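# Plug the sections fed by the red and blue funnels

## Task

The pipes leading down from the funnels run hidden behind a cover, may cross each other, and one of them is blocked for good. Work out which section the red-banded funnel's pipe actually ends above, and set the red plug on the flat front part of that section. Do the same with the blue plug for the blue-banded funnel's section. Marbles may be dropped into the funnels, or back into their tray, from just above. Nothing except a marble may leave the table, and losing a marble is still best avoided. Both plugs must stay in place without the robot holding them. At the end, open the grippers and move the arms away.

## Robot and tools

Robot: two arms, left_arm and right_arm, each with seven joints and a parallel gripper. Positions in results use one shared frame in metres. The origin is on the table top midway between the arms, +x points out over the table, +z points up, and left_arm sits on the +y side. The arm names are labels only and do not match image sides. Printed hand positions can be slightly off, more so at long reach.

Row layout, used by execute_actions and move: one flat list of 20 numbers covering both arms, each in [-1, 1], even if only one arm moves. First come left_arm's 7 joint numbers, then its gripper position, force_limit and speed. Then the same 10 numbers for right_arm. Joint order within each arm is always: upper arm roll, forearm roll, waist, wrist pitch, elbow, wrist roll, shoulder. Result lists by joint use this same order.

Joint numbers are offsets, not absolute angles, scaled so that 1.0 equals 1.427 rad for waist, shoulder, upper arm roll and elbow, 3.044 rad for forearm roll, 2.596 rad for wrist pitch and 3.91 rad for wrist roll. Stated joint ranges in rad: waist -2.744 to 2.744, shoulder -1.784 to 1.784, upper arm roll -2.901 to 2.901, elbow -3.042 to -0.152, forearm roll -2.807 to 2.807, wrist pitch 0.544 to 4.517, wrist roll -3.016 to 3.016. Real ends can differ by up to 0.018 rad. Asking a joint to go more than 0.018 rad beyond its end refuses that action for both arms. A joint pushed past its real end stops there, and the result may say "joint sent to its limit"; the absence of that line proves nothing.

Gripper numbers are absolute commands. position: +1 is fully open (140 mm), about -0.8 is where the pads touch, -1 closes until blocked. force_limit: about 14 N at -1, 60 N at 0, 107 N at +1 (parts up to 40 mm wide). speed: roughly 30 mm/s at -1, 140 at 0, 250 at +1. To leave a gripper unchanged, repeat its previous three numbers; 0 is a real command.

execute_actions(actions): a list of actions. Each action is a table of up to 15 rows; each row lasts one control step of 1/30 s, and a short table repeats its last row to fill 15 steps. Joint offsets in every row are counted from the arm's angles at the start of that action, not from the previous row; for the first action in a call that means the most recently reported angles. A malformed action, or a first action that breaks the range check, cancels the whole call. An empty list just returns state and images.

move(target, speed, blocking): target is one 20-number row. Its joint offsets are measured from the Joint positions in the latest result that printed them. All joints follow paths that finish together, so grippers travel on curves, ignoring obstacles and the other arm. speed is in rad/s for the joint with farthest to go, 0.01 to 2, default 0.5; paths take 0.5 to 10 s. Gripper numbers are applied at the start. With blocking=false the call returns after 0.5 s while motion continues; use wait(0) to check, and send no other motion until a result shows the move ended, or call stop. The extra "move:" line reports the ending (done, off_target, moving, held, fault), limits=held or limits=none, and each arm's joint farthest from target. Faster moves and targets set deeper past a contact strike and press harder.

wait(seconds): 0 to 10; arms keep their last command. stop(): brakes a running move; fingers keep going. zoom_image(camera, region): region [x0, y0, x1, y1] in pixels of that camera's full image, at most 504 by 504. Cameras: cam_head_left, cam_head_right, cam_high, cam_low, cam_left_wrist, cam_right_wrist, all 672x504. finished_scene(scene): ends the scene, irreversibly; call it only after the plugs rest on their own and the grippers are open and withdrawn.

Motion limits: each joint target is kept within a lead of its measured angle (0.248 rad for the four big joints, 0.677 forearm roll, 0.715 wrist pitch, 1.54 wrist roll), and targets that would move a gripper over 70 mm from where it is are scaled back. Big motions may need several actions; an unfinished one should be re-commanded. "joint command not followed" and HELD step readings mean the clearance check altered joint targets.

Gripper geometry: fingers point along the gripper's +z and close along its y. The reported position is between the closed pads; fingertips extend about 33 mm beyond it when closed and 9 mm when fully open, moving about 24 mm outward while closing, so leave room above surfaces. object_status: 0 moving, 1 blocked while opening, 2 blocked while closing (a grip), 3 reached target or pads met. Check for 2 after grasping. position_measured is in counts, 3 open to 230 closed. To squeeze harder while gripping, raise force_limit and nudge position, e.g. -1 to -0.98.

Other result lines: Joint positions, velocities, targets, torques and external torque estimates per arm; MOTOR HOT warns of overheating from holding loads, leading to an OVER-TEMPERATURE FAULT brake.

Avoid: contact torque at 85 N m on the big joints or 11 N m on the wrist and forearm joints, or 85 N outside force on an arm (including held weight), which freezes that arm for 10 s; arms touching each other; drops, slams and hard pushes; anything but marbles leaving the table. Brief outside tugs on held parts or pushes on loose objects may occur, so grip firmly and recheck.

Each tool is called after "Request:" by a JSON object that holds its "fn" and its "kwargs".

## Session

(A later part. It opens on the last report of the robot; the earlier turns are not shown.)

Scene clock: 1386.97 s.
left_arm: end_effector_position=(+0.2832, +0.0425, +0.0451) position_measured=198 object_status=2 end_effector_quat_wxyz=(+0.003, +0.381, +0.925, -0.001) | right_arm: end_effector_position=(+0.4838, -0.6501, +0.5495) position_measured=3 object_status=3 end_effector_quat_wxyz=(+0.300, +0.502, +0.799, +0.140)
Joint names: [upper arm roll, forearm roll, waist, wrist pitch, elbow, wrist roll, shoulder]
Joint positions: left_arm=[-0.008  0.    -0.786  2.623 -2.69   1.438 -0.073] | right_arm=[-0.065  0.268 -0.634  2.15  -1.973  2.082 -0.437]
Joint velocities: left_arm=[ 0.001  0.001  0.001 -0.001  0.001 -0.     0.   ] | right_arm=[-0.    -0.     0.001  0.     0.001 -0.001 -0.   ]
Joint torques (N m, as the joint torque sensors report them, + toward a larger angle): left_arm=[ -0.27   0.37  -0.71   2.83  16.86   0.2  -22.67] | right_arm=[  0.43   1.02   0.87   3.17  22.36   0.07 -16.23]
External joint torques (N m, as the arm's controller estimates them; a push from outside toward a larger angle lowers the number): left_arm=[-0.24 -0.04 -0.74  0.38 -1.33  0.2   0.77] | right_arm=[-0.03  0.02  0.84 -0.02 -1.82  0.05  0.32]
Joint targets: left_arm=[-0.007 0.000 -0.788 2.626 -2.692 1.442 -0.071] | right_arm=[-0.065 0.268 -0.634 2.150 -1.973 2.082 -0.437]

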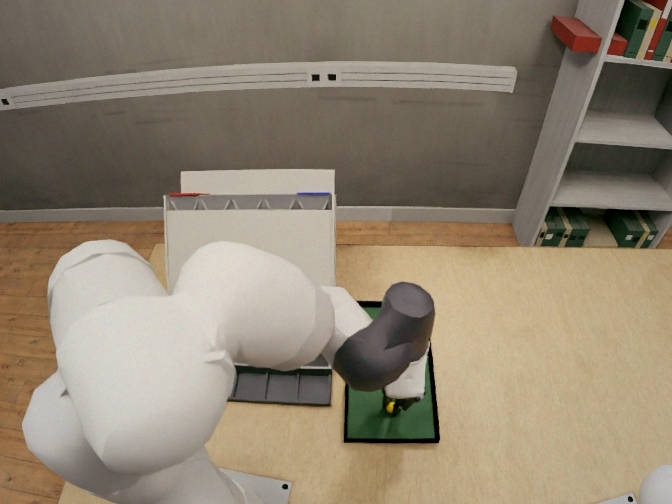

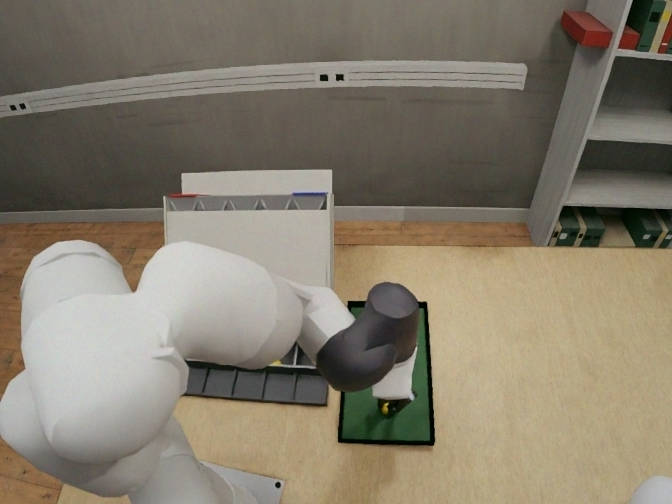

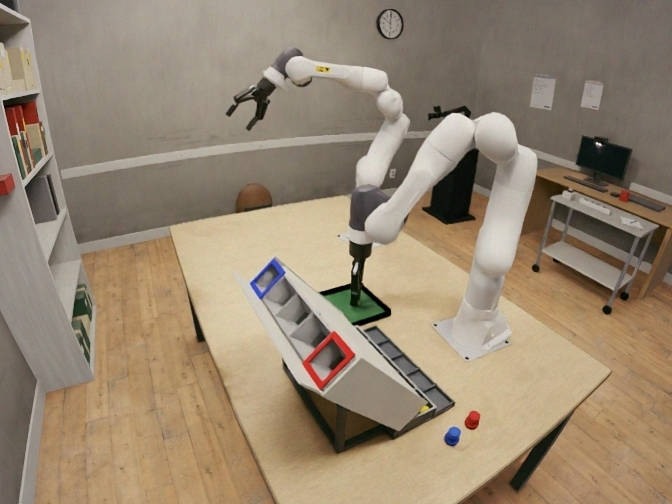

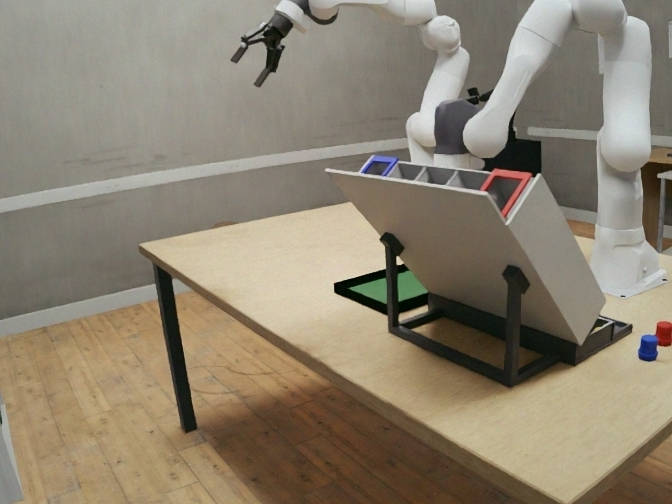

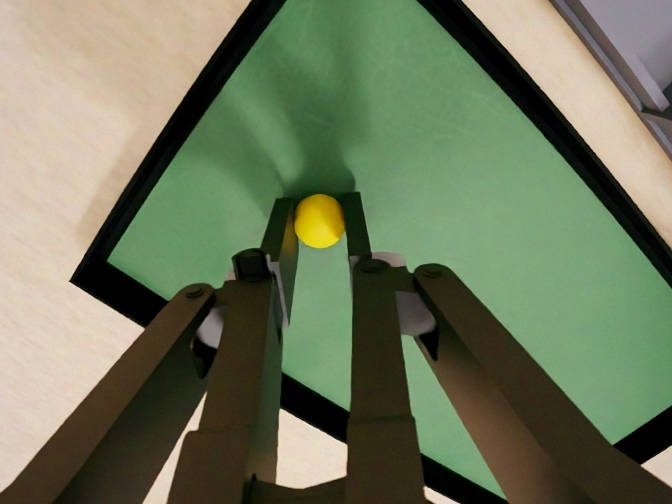

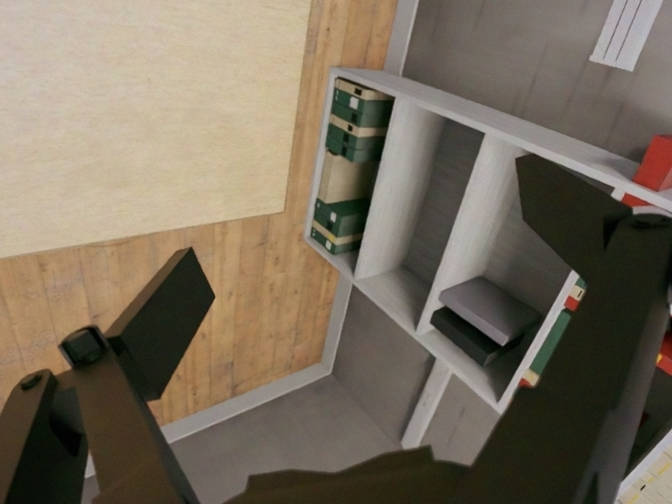

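Request:
{"fn": "execute_actions", "kwargs": {"actions": [[[0.001,0,0.01311,-0.01340,0.01181,0,-0.00985,-1,-0.3,-0.3,0,0,0,0,0,0,0,1,-0.5,0],[0.0018,0,0.02222,-0.02857,0.02100,0,-0.01635,-1,-0.3,-0.3,0,0,0,0,0,0,0,1,-0.5,0],[0.0026,0,0.03394,-0.04508,0.03282,0,-0.02372,-1,-0.3,-0.3,0,0,0,0,0,0,0,1,-0.5,0],[0.0034,0,0.04826,-0.06270,0.04726,0,-0.03153,-1,-0.3,-0.3,0,0,0,0,0,0,0,1,-0.5,0],[0.0042,0,0.06517,-0.08120,0.06432,0,-0.03935,-1,-0.3,-0.3,0,0,0,0,0,0,0,1,-0.5,0],[0.005,0,0.08339,-0.10031,0.08402,0,-0.04672,-1,-0.3,-0.3,0,0,0,0,0,0,0,1,-0.5,0],[0.0057,0,0.10161,-0.11980,0.10633,0,-0.05322,-1,-0.3,-0.3,0,0,0,0,0,0,0,1,-0.5,0],[0.0063,0,0.11983,-0.13943,0.13127,0,-0.05840,-1,-0.3,-0.3,0,0,0,0,0,0,0,1,-0.5,0],[0.0067,0,0.13805,-0.15896,0.15884,0,-0.06183,-1,-0.3,-0.3,0,0,0,0,0,0,0,1,-0.5,0],[0.007,0,0.15627,-0.17817,0.18772,0,-0.06307,-1,-0.3,-0.3,0,0,0,0,0,0,0,1,-0.5,0],[0.007,0,0.17449,-0.19521,0.21659,0,-0.06307,-1,-0.3,-0.3,0,0,0,0,0,0,0,1,-0.5,0],[0.007,0,0.19271,-0.20920,0.24547,0,-0.06307,-1,-0.3,-0.3,0,0,0,0,0,0,0,1,-0.5,0],[0.007,0,0.21093,-0.22357,0.27435,0,-0.06307,-1,-0.3,-0.3,0,0,0,0,0,0,0,1,-0.5,0],[0.007,0,0.22915,-0.23945,0.30324,0,-0.06307,-1,-0.3,-0.3,0,0,0,0,0,0,0,1,-0.5,0],[0.007,0,0.24737,-0.25534,0.33212,0,-0.06307,-1,-0.3,-0.3,0,0,0,0,0,0,0,1,-0.5,0]],[[0.001,0,0.05844,-0.09113,0.09043,0,-0.00157,-1,-0.3,-0.3,0,0,0,0,0,0,0,1,-0.5,0],[0.001,0,0.07666,-0.10635,0.11931,0,0,-1,-0.3,-0.3,0,0,0,0,0,0,0,1,-0.5,0],[0.001,0,0.09488,-0.12001,0.14819,0,0.00268,-1,-0.3,-0.3,0,0,0,0,0,0,0,1,-0.5,0],[0.001,0,0.11333,-0.13243,0.17706,0,0.00641,-1,-0.3,-0.3,0,0,0,0,0,0,0,1,-0.5,0],[0.001,0,0.13221,-0.14426,0.20594,0,0.01119,-1,-0.3,-0.3,0,0,0,0,0,0,0,1,-0.5,0],[0.001,0,0.15153,-0.15553,0.23482,0,0.01704,-1,-0.3,-0.3,0,0,0,0,0,0,0,1,-0.5,0],[0.001,0,0.17130,-0.16620,0.26370,0,0.02395,-1,-0.3,-0.3,0,0,0,0,0,0,0,1,-0.5,0],[0.001,0,0.19151,-0.17629,0.29258,0,0.03193,-1,-0.3,-0.3,0,0,0,0,0,0,0,1,-0.5,0],[0.001,0,0.21217,-0.18578,0.32146,0,0.04097,-1,-0.3,-0.3,0,0,0,0,0,0,0,1,-0.5,0],[0.001,0,0.23326,-0.19471,0.35034,0,0.05107,-1,-0.3,-0.3,0,0,0,0,0,0,0,1,-0.5,0],[0.001,0,0.25479,-0.20305,0.37922,0,0.06224,-1,-0.3,-0.3,0,0,0,0,0,0,0,1,-0.5,0],[0.001,0,0.27678,-0.21079,0.40810,0,0.07446,-1,-0.3,-0.3,0,0,0,0,0,0,0,1,-0.5,0],[0.001,0,0.29919,-0.21795,0.43698,0,0.08776,-1,-0.3,-0.3,0,0,0,0,0,0,0,1,-0.5,0],[0.001,0,0.32184,-0.22454,0.46586,0,0.10211,-1,-0.3,-0.3,0,0,0,0,0,0,0,1,-0.5,0],[0.001,0,0.34448,-0.23054,0.49474,0,0.11753,-1,-0.3,-0.3,0,0,0,0,0,0,0,1,-0.5,0]],[[0.0014,0,0.07385,-0.04663,0.09250,0,0.05111,-1,-0.3,-0.3,0,0,0,0,0,0,0,1,-0.5,0],[0.0014,0,0.09649,-0.05145,0.12138,0,0.06865,-1,-0.3,-0.3,0,0,0,0,0,0,0,1,-0.5,0],[0.0014,0,0.11913,-0.05569,0.15026,0,0.08727,-1,-0.3,-0.3,0,0,0,0,0,0,0,1,-0.5,0],[0.0014,0,0.14177,-0.05934,0.17915,0,0.10641,-1,-0.3,-0.3,0,0,0,0,0,0,0,1,-0.5,0],[0.0014,0,0.16441,-0.06317,0.20802,0,0.12555,-1,-0.3,-0.3,0,0,0,0,0,0,0,1,-0.5,0],[0.0014,0,0.18706,-0.06664,0.23690,0,0.14469,-1,-0.3,-0.3,0,0,0,0,0,0,0,1,-0.5,0],[0.0014,0,0.20844,-0.06972,0.26397,0,0.16383,-1,-0.3,-0.3,0,0,0,0,0,0,0,1,-0.5,0],[0.0014,0,0.22731,-0.07165,0.28744,0,0.18297,-1,-0.3,-0.3,0,0,0,0,0,0,0,1,-0.5,0],[0.0014,0,0.24367,-0.07203,0.30729,0,0.20074,-1,-0.3,-0.3,0,0,0,0,0,0,0,1,-0.5,0],[0.0014,0,0.25750,-0.07088,0.32354,0,0.21578,-1,-0.3,-0.3,0,0,0,0,0,0,0,1,-0.5,0],[0.0014,0,0.26882,-0.06857,0.33617,0,0.22809,-1,-0.3,-0.3,0,0,0,0,0,0,0,1,-0.5,0],[0.0014,0,0.27762,-0.06626,0.34520,0,0.23766,-1,-0.3,-0.3,0,0,0,0,0,0,0,1,-0.5,0],[0.0014,0,0.28392,-0.06433,0.35061,0,0.24450,-1,-0.3,-0.3,0,0,0,0,0,0,0,1,-0.5,0],[0.0014,0,0.28769,-0.06325,0.35242,0,0.24860,-1,-0.3,-0.3,0,0,0,0,0,0,0,1,-0.5,0],[0.0014,0,0.28895,-0.06325,0.35242,0,0.24996,-0.2,-0.3,0.5,0,0,0,0,0,0,0,1,-0.5,0]]]}}

Scene clock: 1508.47 s.
left_arm: end_effector_position=(+0.6546, +0.5044, +0.3980) position_measured=198 object_status=0 end_effector_quat_wxyz=(-0.001, -0.172, +0.985, +0.001) | right_arm: end_effector_position=(+0.4838, -0.6501, +0.5495) position_measured=3 object_status=3 end_effector_quat_wxyz=(+0.300, +0.502, +0.799, +0.140)
Joint names: [upper arm roll, forearm roll, waist, wrist pitch, elbow, wrist roll, shoulder]
Joint positions: left_arm=[ 0.007  0.     0.327  1.505 -1.206  1.438  0.302] | right_arm=[-0.065  0.268 -0.634  2.15  -1.973  2.082 -0.437]
Joint velocities: left_arm=[ 0.021 -0.001  0.267 -0.026  0.187  0.     0.298] | right_arm=[-0.002  0.002 -0.001  0.    -0.     0.001 -0.   ]
Joint torques (N m, as the joint torque sensors report them, + toward a larger angle): left_arm=[ -4.66   0.85  -6.     1.98  26.44  -0.04 -44.22] | right_arm=[  0.55   1.01   0.75   3.12  22.65   0.02 -16.28]
External joint torques (N m, as the arm's controller estimates them; a push from outside toward a larger angle lowers the number): left_arm=[ 0.49  0.66  1.26 -0.39  1.52 -0.03  1.86] | right_arm=[ 0.26  0.01  0.84 -0.09 -1.59  0.    0.44]
External joint torques at the end of the 1st action: left_arm=[-0.32 -0.06  0.88 -0.61  1.63 -0.03 -0.81] | right_arm=[-0.03 -0.02  0.63 -0.1  -1.82  0.02  0.24]
External joint torques at the end of the 2nd action: left_arm=[ 0.12 -0.05  1.38 -0.53  1.86 -0.05  1.74] | right_arm=[ 0.06  0.01  0.59 -0.05 -2.04  0.    0.65]
Joint targets: left_arm=[0.001 0.000 0.338 1.499 -1.185 1.438 0.320] | right_arm=[-0.065 0.268 -0.634 2.150 -1.973 2.082 -0.437]
Step readings (joint positions; steps 1 to 15: 1st action; 16 to 30: 2nd action; 31 to 45: 3rd action):
0: left_arm=[-0.008 0.000 -0.786 2.624 -2.690 1.438 -0.073] | right_arm=[-0.065 0.268 -0.634 2.150 -1.973 2.082 -0.437]
1: left_arm=[-0.009 0.000 -0.783 2.618 -2.688 1.438 -0.074] | right_arm=[-0.065 0.268 -0.634 2.150 -1.973 2.082 -0.437]
2: left_arm=[-0.010 0.000 -0.776 2.606 -2.682 1.438 -0.077] | right_arm=[-0.065 0.268 -0.634 2.150 -1.973 2.082 -0.437]
4: left_arm=[-0.009 0.000 -0.754 2.566 -2.661 1.438 -0.090] | right_arm=[-0.065 0.268 -0.634 2.150 -1.973 2.082 -0.437]
8: left_arm=[-0.006 0.000 -0.672 2.437 -2.571 1.438 -0.129] | right_arm=[-0.065 0.268 -0.634 2.150 -1.973 2.082 -0.437]
15: left_arm=[0.000 0.000 -0.492 2.153 -2.305 1.438 -0.157] | right_arm=[-0.065 0.268 -0.634 2.150 -1.973 2.082 -0.437]
16: left_arm=[0.000 0.000 -0.466 2.112 -2.265 1.438 -0.158] | right_arm=[-0.065 0.268 -0.634 2.150 -1.973 2.082 -0.437]
17: left_arm=[0.001 0.000 -0.441 2.071 -2.224 1.438 -0.157] | right_arm=[-0.065 0.268 -0.634 2.150 -1.973 2.082 -0.437]
19: left_arm=[0.001 0.000 -0.390 1.992 -2.142 1.438 -0.155] | right_arm=[-0.065 0.268 -0.634 2.150 -1.973 2.082 -0.437]
23: left_arm=[0.000 0.000 -0.283 1.852 -1.977 1.438 -0.134] | right_arm=[-0.065 0.268 -0.634 2.150 -1.973 2.082 -0.437]
30: left_arm=[-0.001 0.000 -0.074 1.663 -1.687 1.438 -0.037] | right_arm=[-0.065 0.268 -0.634 2.150 -1.973 2.082 -0.437]
31: left_arm=[-0.001 0.000 -0.042 1.642 -1.645 1.438 -0.016] | right_arm=[-0.065 0.268 -0.634 2.150 -1.973 2.082 -0.437]
32: left_arm=[-0.001 0.000 -0.010 1.623 -1.603 1.438 0.006] | right_arm=[-0.065 0.268 -0.634 2.150 -1.973 2.082 -0.437]
34: left_arm=[-0.001 0.000 0.054 1.588 -1.520 1.438 0.054] | right_arm=[-0.065 0.268 -0.634 2.150 -1.973 2.082 -0.437]
38: left_arm=[-0.000 0.000 0.182 1.535 -1.359 1.438 0.161] | right_arm=[-0.065 0.268 -0.634 2.150 -1.973 2.082 -0.437]
45: Joint positions above

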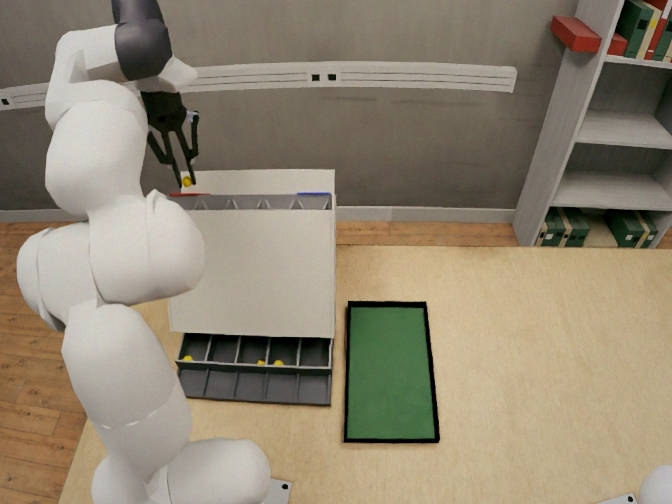

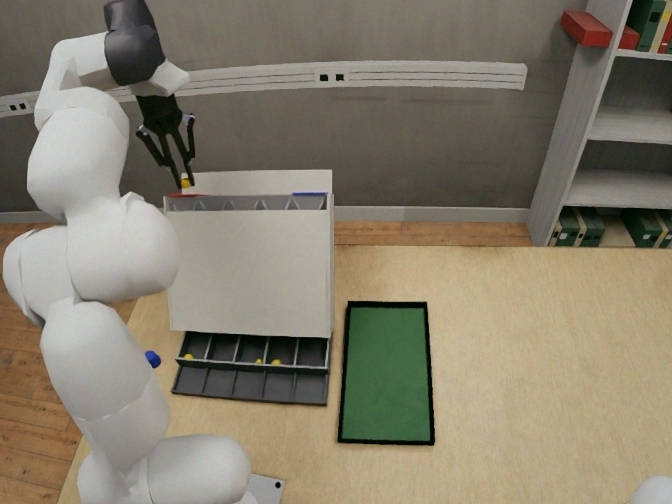

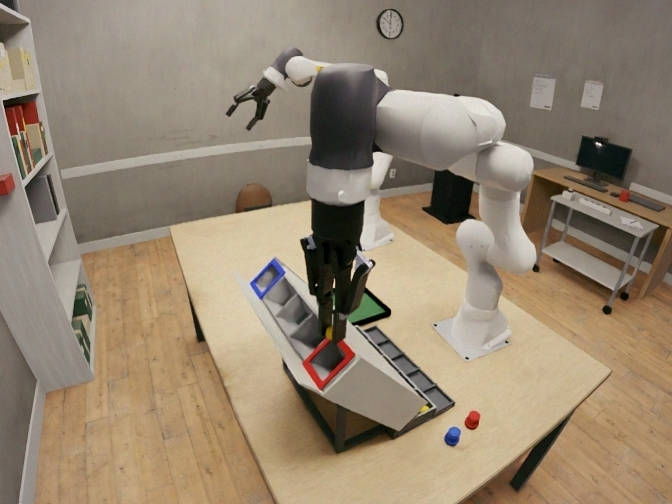

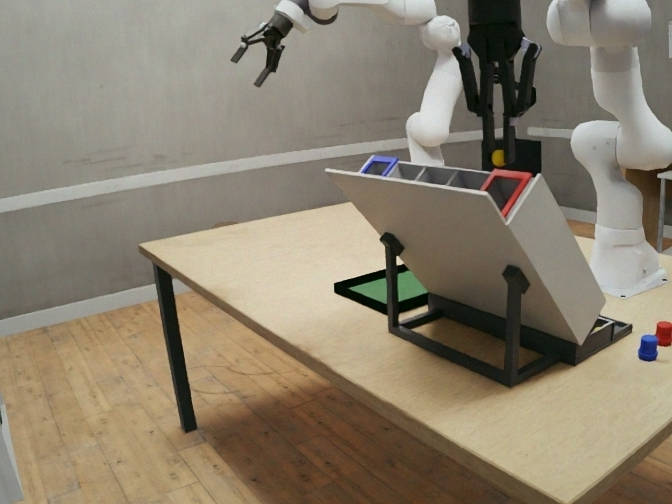

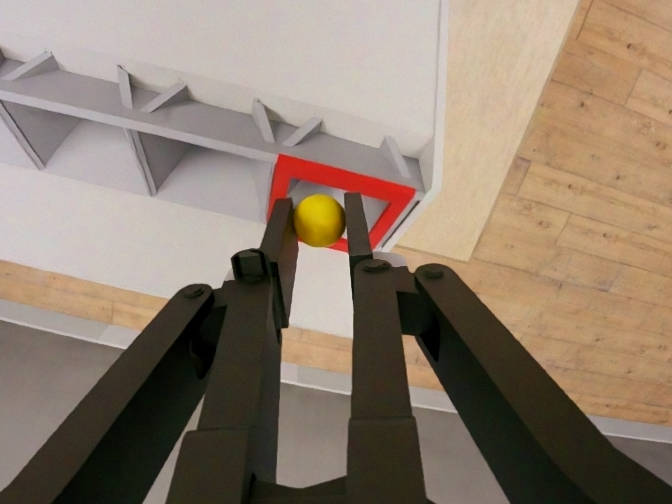

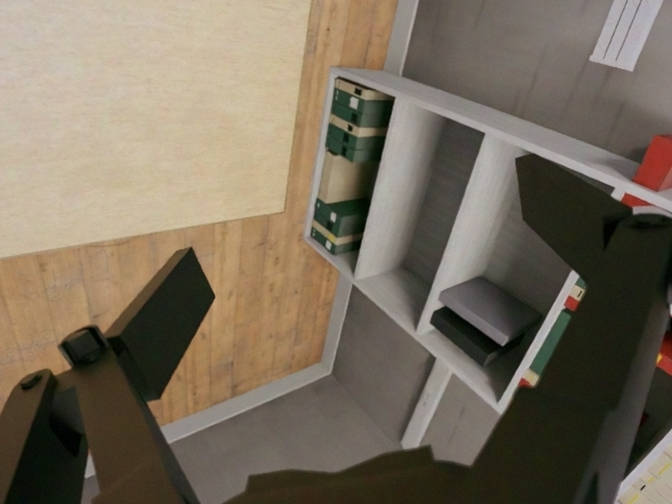

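Request:
{"fn": "zoom_image", "kwargs": {"camera": "cam_high", "region": [350, 310, 530, 470]}}

Request:
{"fn": "zoom_image", "kwargs": {"camera": "cam_head_right", "region": [110, 310, 350, 430]}}

Request:
{"fn": "zoom_image", "kwargs": {"camera": "cam_low", "region": [540, 280, 672, 390]}}

Request:
{"fn": "execute_actions", "kwargs": {"actions": []}}

Region (350, 310, 530, 470) of cam_high's 672x504 image, scaled by 2.800, with more detail than that image has.

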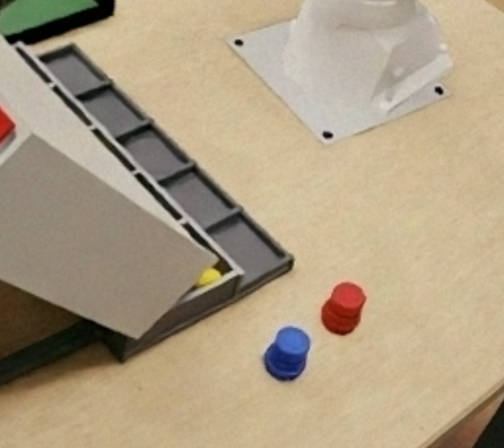

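Region (110, 310, 350, 430) of cam_head_right's 672x504 image, scaled by 2.100, with more detail than that image has.

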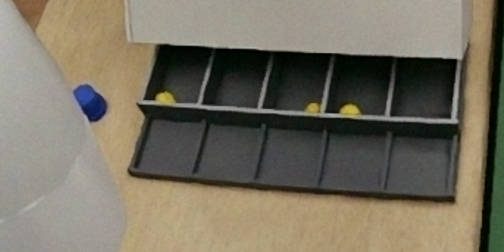

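Region (540, 280, 672, 390) of cam_low's 672x504 image, scaled by 3.818, with more detail than that image has.

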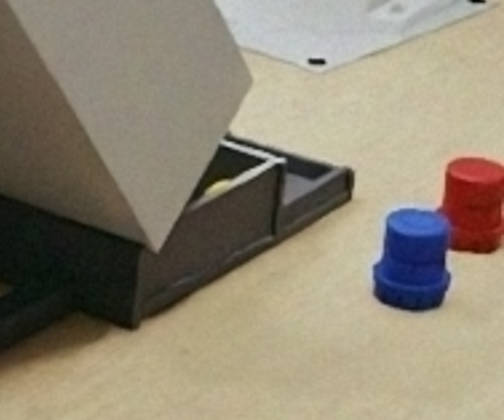

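Scene clock: 1511.47 s.
left_arm: end_effector_position=(+0.6570, +0.5105, +0.3941) position_measured=154 object_status=3 end_effector_quat_wxyz=(-0.004, -0.176, +0.984, +0.000) | right_arm: end_effector_position=(+0.4838, -0.6501, +0.5495) position_measured=3 object_status=3 end_effector_quat_wxyz=(+0.300, +0.502, +0.799, +0.140)
Joint names: [upper arm roll, forearm roll, waist, wrist pitch, elbow, wrist roll, shoulder]
Joint positions: left_arm=[ 0.002  0.     0.34   1.501 -1.187  1.438  0.321] | right_arm=[-0.065  0.268 -0.634  2.15  -1.973  2.082 -0.437]
Joint velocities: left_arm=[ 0.    -0.001  0.    -0.001 -0.001  0.001 -0.   ] | right_arm=[-0.001  0.002 -0.001  0.001 -0.001  0.     0.001]
Joint torques (N m, as the joint torque sensors report them, + toward a larger angle): left_arm=[ -0.52   0.79  -0.53   2.12  24.34  -0.04 -41.93] | right_arm=[  0.86   0.99   0.61   3.15  22.56   0.05 -16.51]
External joint torques (N m, as the arm's controller estimates them; a push from outside toward a larger angle lowers the number): left_arm=[-0.95 -0.03 -0.68 -0.28  1.27 -0.04 -0.65] | right_arm=[ 0.46 -0.01  0.63 -0.04 -1.61  0.03  0.12]
Joint targets: left_arm=[0.001 0.000 0.338 1.499 -1.185 1.438 0.320] | right_arm=[-0.065 0.268 -0.634 2.150 -1.973 2.082 -0.437]

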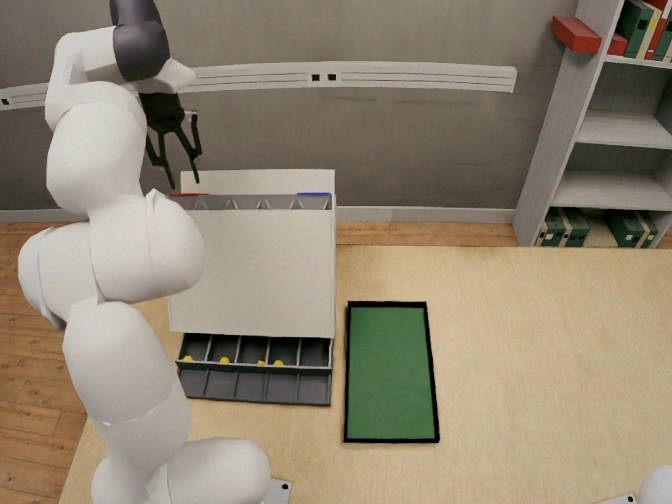

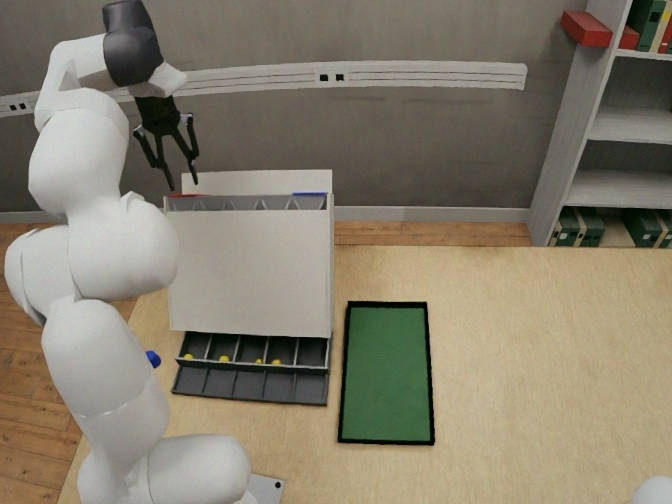

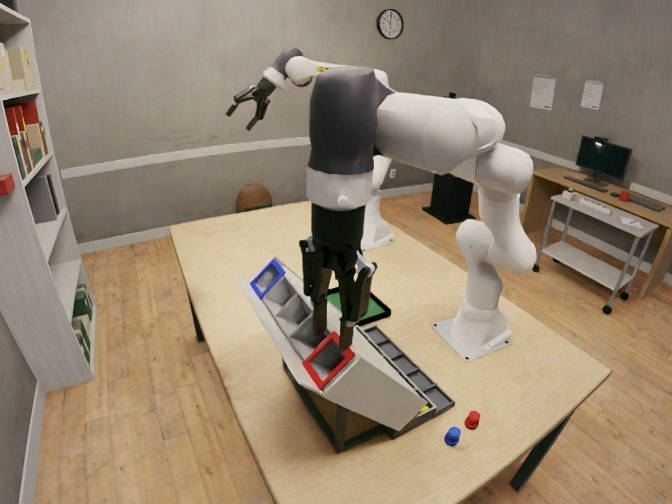

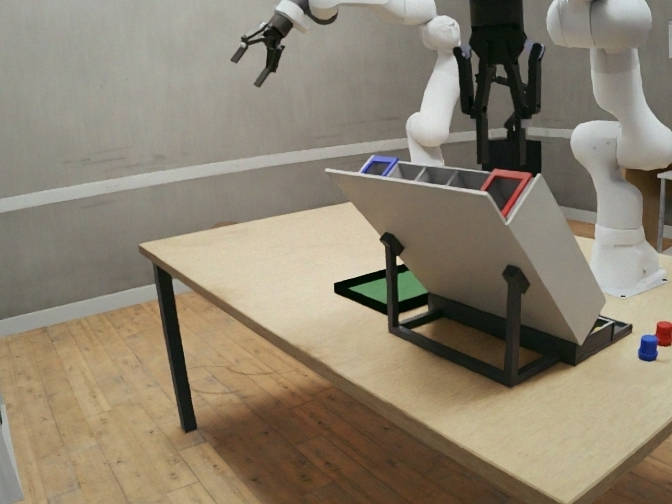

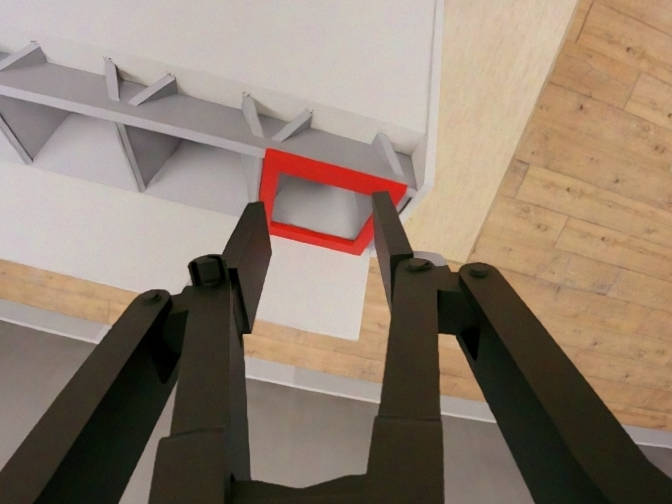

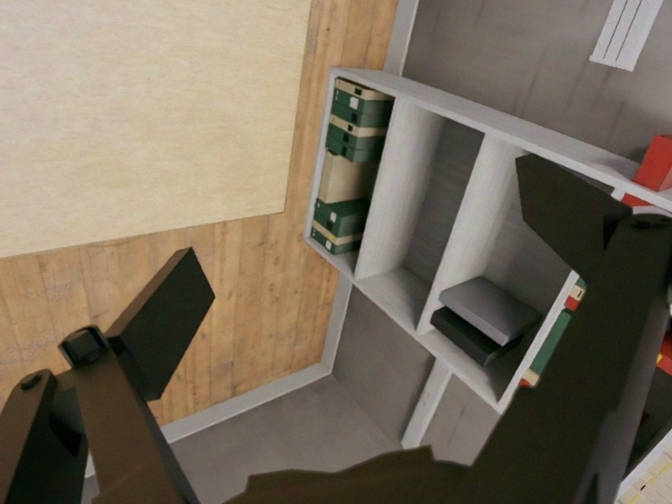

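Request:
{"fn": "execute_actions", "kwargs": {"actions": [[[0,0,0.01669,0,-0.00903,0,-0.01346,-0.2,-0.3,0.5,0,0,0,0,0,0,0,1,-0.5,0],[0,0,0.02858,0.00058,-0.02032,0,-0.02393,-0.2,-0.3,0.5,0,0,0,0,0,0,0,1,-0.5,0],[0,0,0.04388,0.00181,-0.03611,0,-0.03739,-0.2,-0.3,0.5,0,0,0,0,0,0,0,1,-0.5,0],[0,0,0.06256,0.00451,-0.05643,0,-0.05384,-0.2,-0.3,0.5,0,0,0,0,0,0,0,1,-0.5,0],[0,0,0.08294,0.00955,-0.08125,0,-0.07179,-0.2,-0.3,0.5,0,0,0,0,0,0,0,1,-0.5,0],[0,0,0.10333,0.01710,-0.11060,0,-0.08973,-0.2,-0.3,0.5,0,0,0,0,0,0,0,1,-0.5,0],[0,0,0.12372,0.03001,-0.14446,0,-0.10767,-0.2,-0.3,0.5,0,0,0,0,0,0,0,1,-0.5,0],[0,0,0.14362,0.04723,-0.18283,0,-0.12562,-0.2,-0.3,0.5,0,0,0,0,0,0,0,1,-0.5,0],[0,0,0.16255,0.06683,-0.22345,0,-0.14357,-0.2,-0.3,0.5,0,0,0,0,0,0,0,1,-0.5,0],[0,0,0.18050,0.08625,-0.26409,0,-0.16151,-0.2,-0.3,0.5,0,0,0,0,0,0,0,1,-0.5,0],[0,0,0.19750,0.10154,-0.30472,0,-0.17946,-0.2,-0.3,0.5,0,0,0,0,0,0,0,1,-0.5,0],[0,0,0.21351,0.11391,-0.34535,0,-0.19741,-0.2,-0.3,0.5,0,0,0,0,0,0,0,1,-0.5,0],[0,0,0.22856,0.12635,-0.38597,0,-0.21535,-0.2,-0.3,0.5,0,0,0,0,0,0,0,1,-0.5,0],[0,0,0.24263,0.13894,-0.42660,0,-0.23330,-0.2,-0.3,0.5,0,0,0,0,0,0,0,1,-0.5,0],[0,0,0.25574,0.15131,-0.46723,0,-0.25125,-0.2,-0.3,0.5,0,0,0,0,0,0,0,1,-0.5,0]],[[0,0,0.04293,0.07034,-0.13322,0,-0.05774,-0.2,-0.3,0.5,0,0,0,0,0,0,0,1,-0.5,0],[0,0,0.05409,0.08359,-0.17385,0,-0.07389,-0.2,-0.3,0.5,0,0,0,0,0,0,0,1,-0.5,0],[0,0,0.06429,0.09857,-0.21448,0,-0.08884,-0.2,-0.3,0.5,0,0,0,0,0,0,0,1,-0.5,0],[0,0,0.07351,0.11495,-0.25512,0,-0.10260,-0.2,-0.3,0.5,0,0,0,0,0,0,0,1,-0.5,0],[0,0,0.08176,0.13186,-0.29574,0,-0.11516,-0.2,-0.3,0.5,0,0,0,0,0,0,0,1,-0.5,0],[0,0,0.08904,0.14958,-0.33637,0,-0.12653,-0.2,-0.3,0.5,0,0,0,0,0,0,0,1,-0.5,0],[0,0,0.09535,0.16791,-0.37474,0,-0.13670,-0.2,-0.3,0.5,0,0,0,0,0,0,0,1,-0.5,0],[0,0,0.10069,0.18413,-0.40861,0,-0.14567,-0.2,-0.3,0.5,0,0,0,0,0,0,0,1,-0.5,0],[0,0,0.10506,0.19357,-0.43795,0,-0.15345,-0.2,-0.3,0.5,0,0,0,0,0,0,0,1,-0.5,0],[0,0,0.10846,0.19780,-0.46278,0,-0.16003,-0.2,-0.3,0.5,0,0,0,0,0,0,0,1,-0.5,0],[0,0,0.11088,0.19935,-0.48309,0,-0.16541,-0.2,-0.3,0.5,0,0,0,0,0,0,0,1,-0.5,0],[0,0,0.11234,0.19857,-0.49889,0,-0.16960,-0.2,-0.3,0.5,0,0,0,0,0,0,0,1,-0.5,0],[0,0,0.11282,0.19626,-0.51018,0,-0.17259,-0.2,-0.3,0.5,0,0,0,0,0,0,0,1,-0.5,0],[0,0,0.11282,0.19280,-0.51694,0,-0.17439,-0.2,-0.3,0.5,0,0,0,0,0,0,0,1,-0.5,0],[0,0,0.11282,0.18952,-0.51920,0,-0.17498,-0.2,-0.3,0.5,0,0,0,0,0,0,0,1,-0.5,0]]]}}

Scene clock: 1628.30 s.
left_arm: end_effector_position=(+0.3716, +0.6612, +0.1728) position_measured=154 object_status=3 end_effector_quat_wxyz=(-0.012, -0.408, +0.913, -0.005) | right_arm: end_effector_position=(+0.4838, -0.6501, +0.5495) position_measured=3 object_status=3 end_effector_quat_wxyz=(+0.300, +0.502, +0.799, +0.140)
Joint names: [upper arm roll, forearm roll, waist, wrist pitch, elbow, wrist roll, shoulder]
Joint positions: left_arm=[ 0.01   0.     0.819  2.193 -2.436  1.438 -0.217] | right_arm=[-0.065  0.268 -0.634  2.15  -1.973  2.082 -0.437]
Joint velocities: left_arm=[-0.009 -0.     0.029  0.23  -0.443 -0.001 -0.107] | right_arm=[-0.    -0.001  0.    -0.    -0.001 -0.001  0.   ]
Joint torques (N m, as the joint torque sensors report them, + toward a larger angle): left_arm=[ -1.77   0.63   0.63   3.45  26.15  -0.12 -27.27] | right_arm=[  0.53   1.05   0.63   3.13  22.35   0.07 -16.06]
External joint torques (N m, as the arm's controller estimates them; a push from outside toward a larger angle lowers the number): left_arm=[-0.59 -0.1   1.52  0.27 -1.61 -0.11 -2.03] | right_arm=[ 0.02  0.05  0.57 -0.06 -1.84  0.05  0.6 ]
External joint torques at the end of the 1st action: left_arm=[ 0.13  0.23  2.42  0.47 -1.95  0.02 -2.38] | right_arm=[ 0.17  0.03  0.78 -0.11 -1.68  0.03  0.54]
Joint targets: left_arm=[0.007 0.000 0.823 2.239 -2.465 1.438 -0.233] | right_arm=[-0.065 0.268 -0.634 2.150 -1.973 2.082 -0.437]
Step readings (joint positions; steps 1 to 15: 1st action; 16 to 30: 2nd action):
0: left_arm=[0.002 0.000 0.340 1.501 -1.187 1.438 0.321] | right_arm=[-0.065 0.268 -0.634 2.150 -1.973 2.082 -0.437]
1: left_arm=[0.000 0.000 0.343 1.501 -1.190 1.438 0.319] | right_arm=[-0.065 0.268 -0.634 2.150 -1.973 2.082 -0.437]
2: left_arm=[-0.002 0.000 0.349 1.501 -1.198 1.438 0.313] | right_arm=[-0.065 0.268 -0.634 2.150 -1.973 2.082 -0.437]
4: left_arm=[-0.005 0.000 0.375 1.503 -1.228 1.438 0.288] | right_arm=[-0.065 0.268 -0.634 2.150 -1.973 2.082 -0.437]
8: left_arm=[-0.004 0.000 0.476 1.541 -1.353 1.438 0.196] | right_arm=[-0.065 0.268 -0.634 2.150 -1.973 2.082 -0.437]
15: left_arm=[0.007 0.000 0.662 1.747 -1.725 1.438 0.017] | right_arm=[-0.065 0.268 -0.634 2.150 -1.973 2.082 -0.437]
16: left_arm=[0.008 0.000 0.682 1.779 -1.784 1.438 -0.008] | right_arm=[-0.065 0.268 -0.634 2.150 -1.973 2.082 -0.437]
17: left_arm=[0.008 0.000 0.701 1.811 -1.843 1.438 -0.033] | right_arm=[-0.065 0.268 -0.634 2.150 -1.973 2.082 -0.437]
19: left_arm=[0.010 0.000 0.735 1.879 -1.959 1.438 -0.080] | right_arm=[-0.065 0.268 -0.634 2.150 -1.973 2.082 -0.437]
23: left_arm=[0.010 0.000 0.785 2.034 -2.187 1.438 -0.157] | right_arm=[-0.065 0.268 -0.634 2.150 -1.973 2.082 -0.437]
30: Joint positions above

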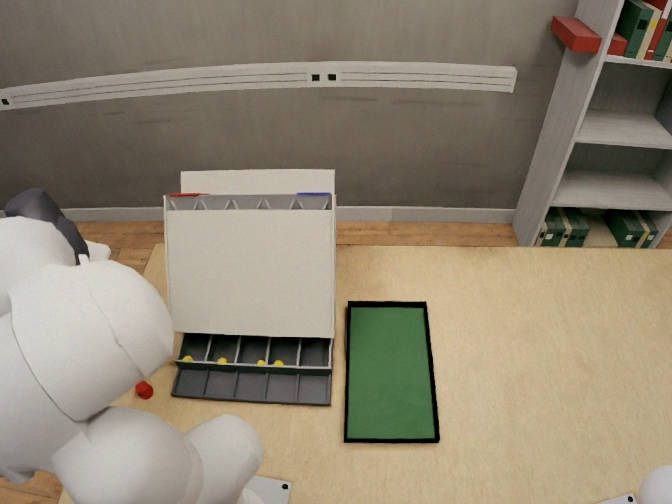

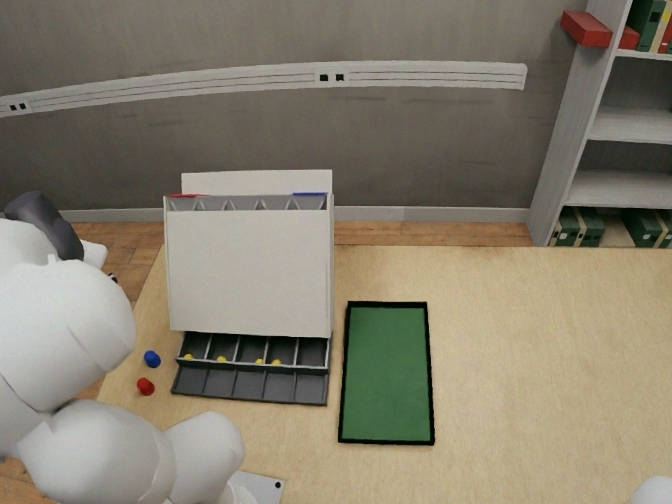

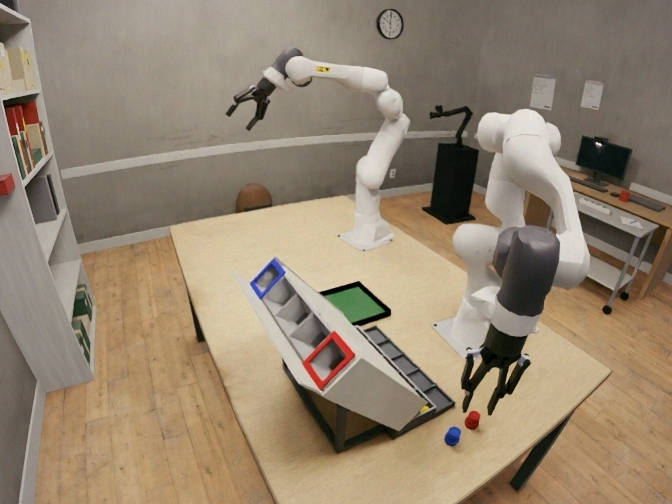

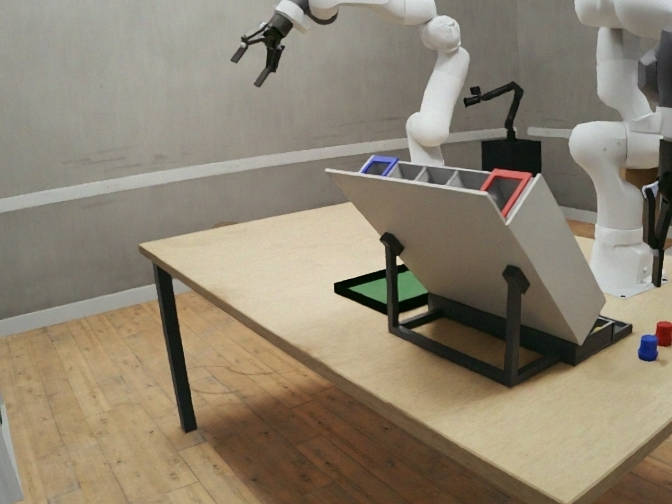

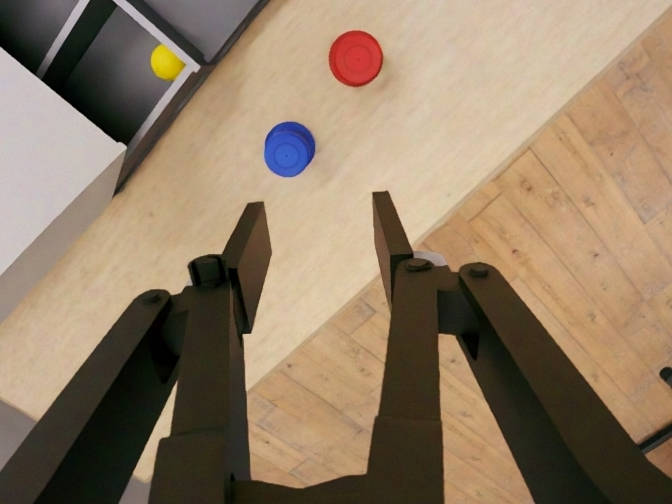

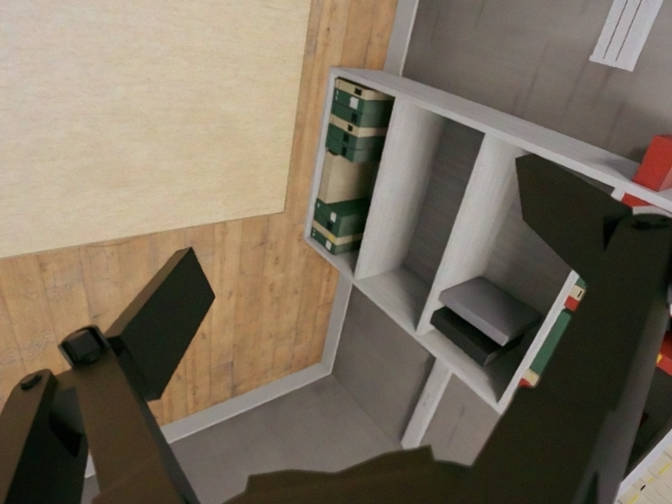

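Request:
{"fn": "execute_actions", "kwargs": {"actions": []}}

Scene clock: 1641.53 s.
left_arm: end_effector_position=(+0.3739, +0.6626, +0.1704) position_measured=154 object_status=3 end_effector_quat_wxyz=(+0.002, -0.408, +0.913, -0.000) | right_arm: end_effector_position=(+0.4838, -0.6501, +0.5495) position_measured=3 object_status=3 end_effector_quat_wxyz=(+0.300, +0.502, +0.799, +0.140)
Joint names: [upper arm roll, forearm roll, waist, wrist pitch, elbow, wrist roll, shoulder]
Joint positions: left_arm=[ 0.008  0.     0.821  2.237 -2.463  1.438 -0.23 ] | right_arm=[-0.065  0.268 -0.634  2.15  -1.973  2.082 -0.437]
Joint velocities: left_arm=[-0.001 -0.     0.001  0.    -0.001 -0.002 -0.001] | right_arm=[-0.001 -0.001  0.     0.    -0.001  0.001 -0.   ]
Joint torques (N m, as the joint torque sensors report them, + toward a larger angle): left_arm=[ -1.65   0.65   1.52   2.73  21.74   0.02 -23.63] | right_arm=[  0.53   0.98   0.83   3.11  22.12   0.04 -16.03]
External joint torques (N m, as the arm's controller estimates them; a push from outside toward a larger angle lowers the number): left_arm=[-1.39  0.01  1.52  0.31 -0.93  0.02 -1.24] | right_arm=[ 0.09 -0.02  0.82 -0.09 -2.14  0.02  0.75]
Joint targets: left_arm=[0.007 0.000 0.823 2.239 -2.465 1.438 -0.233] | right_arm=[-0.065 0.268 -0.634 2.150 -1.973 2.082 -0.437]

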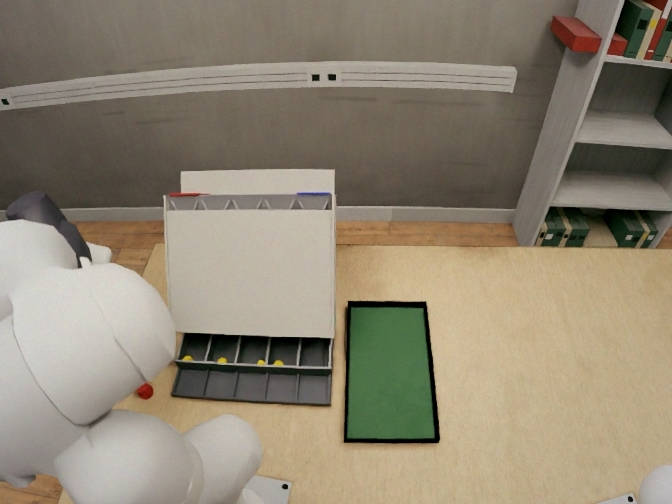

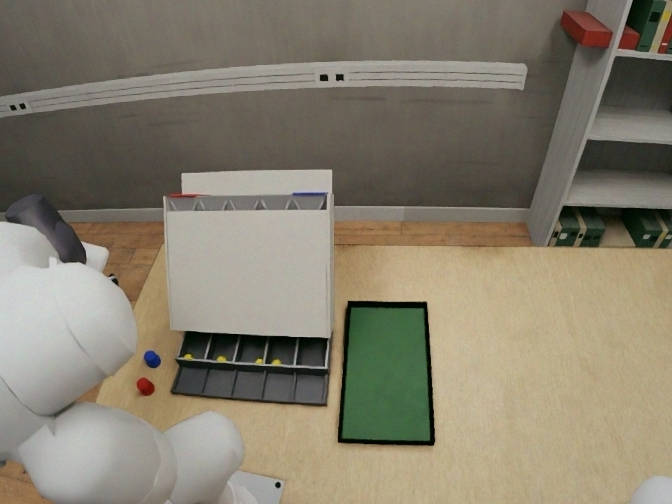

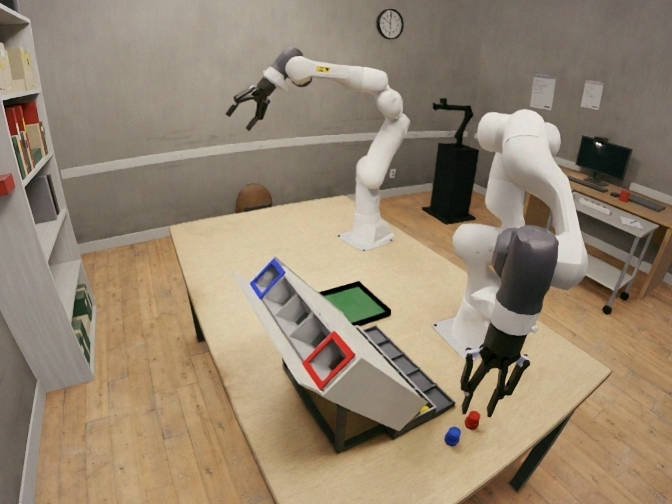

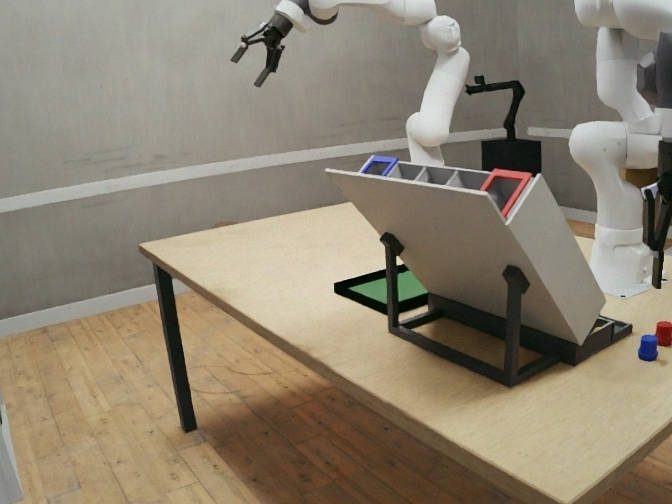

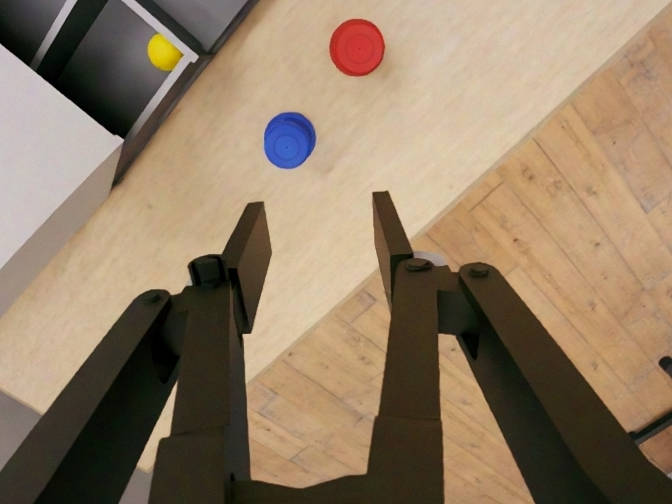

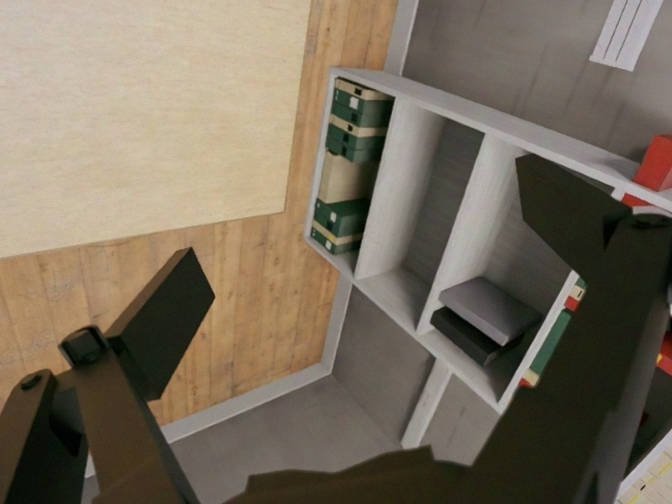

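Request:
{"fn": "zoom_image", "kwargs": {"camera": "cam_left_wrist", "region": [240, 0, 420, 180]}}

Request:
{"fn": "zoom_image", "kwargs": {"camera": "cam_head_right", "region": [120, 320, 360, 420]}}

Region (240, 0, 420, 180) of cam_left_wrist's 672x504 image, scaled by 2.800, with more detail than that image has.

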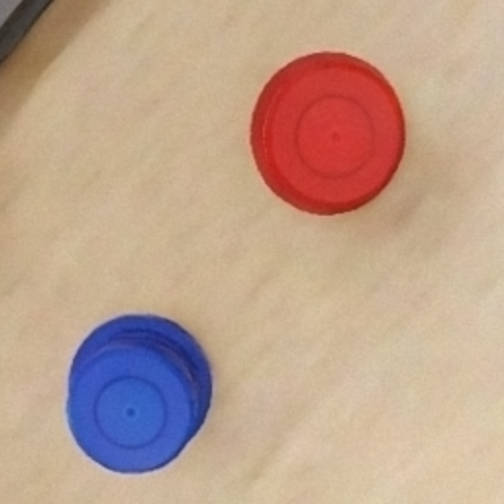

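Region (120, 320, 360, 420) of cam_head_right's 672x504 image, scaled by 2.100, with more detail than that image has; it fills the top 210 rows of this view, and the rest is white.

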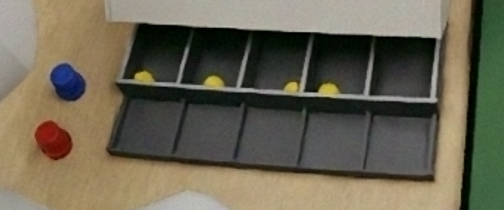

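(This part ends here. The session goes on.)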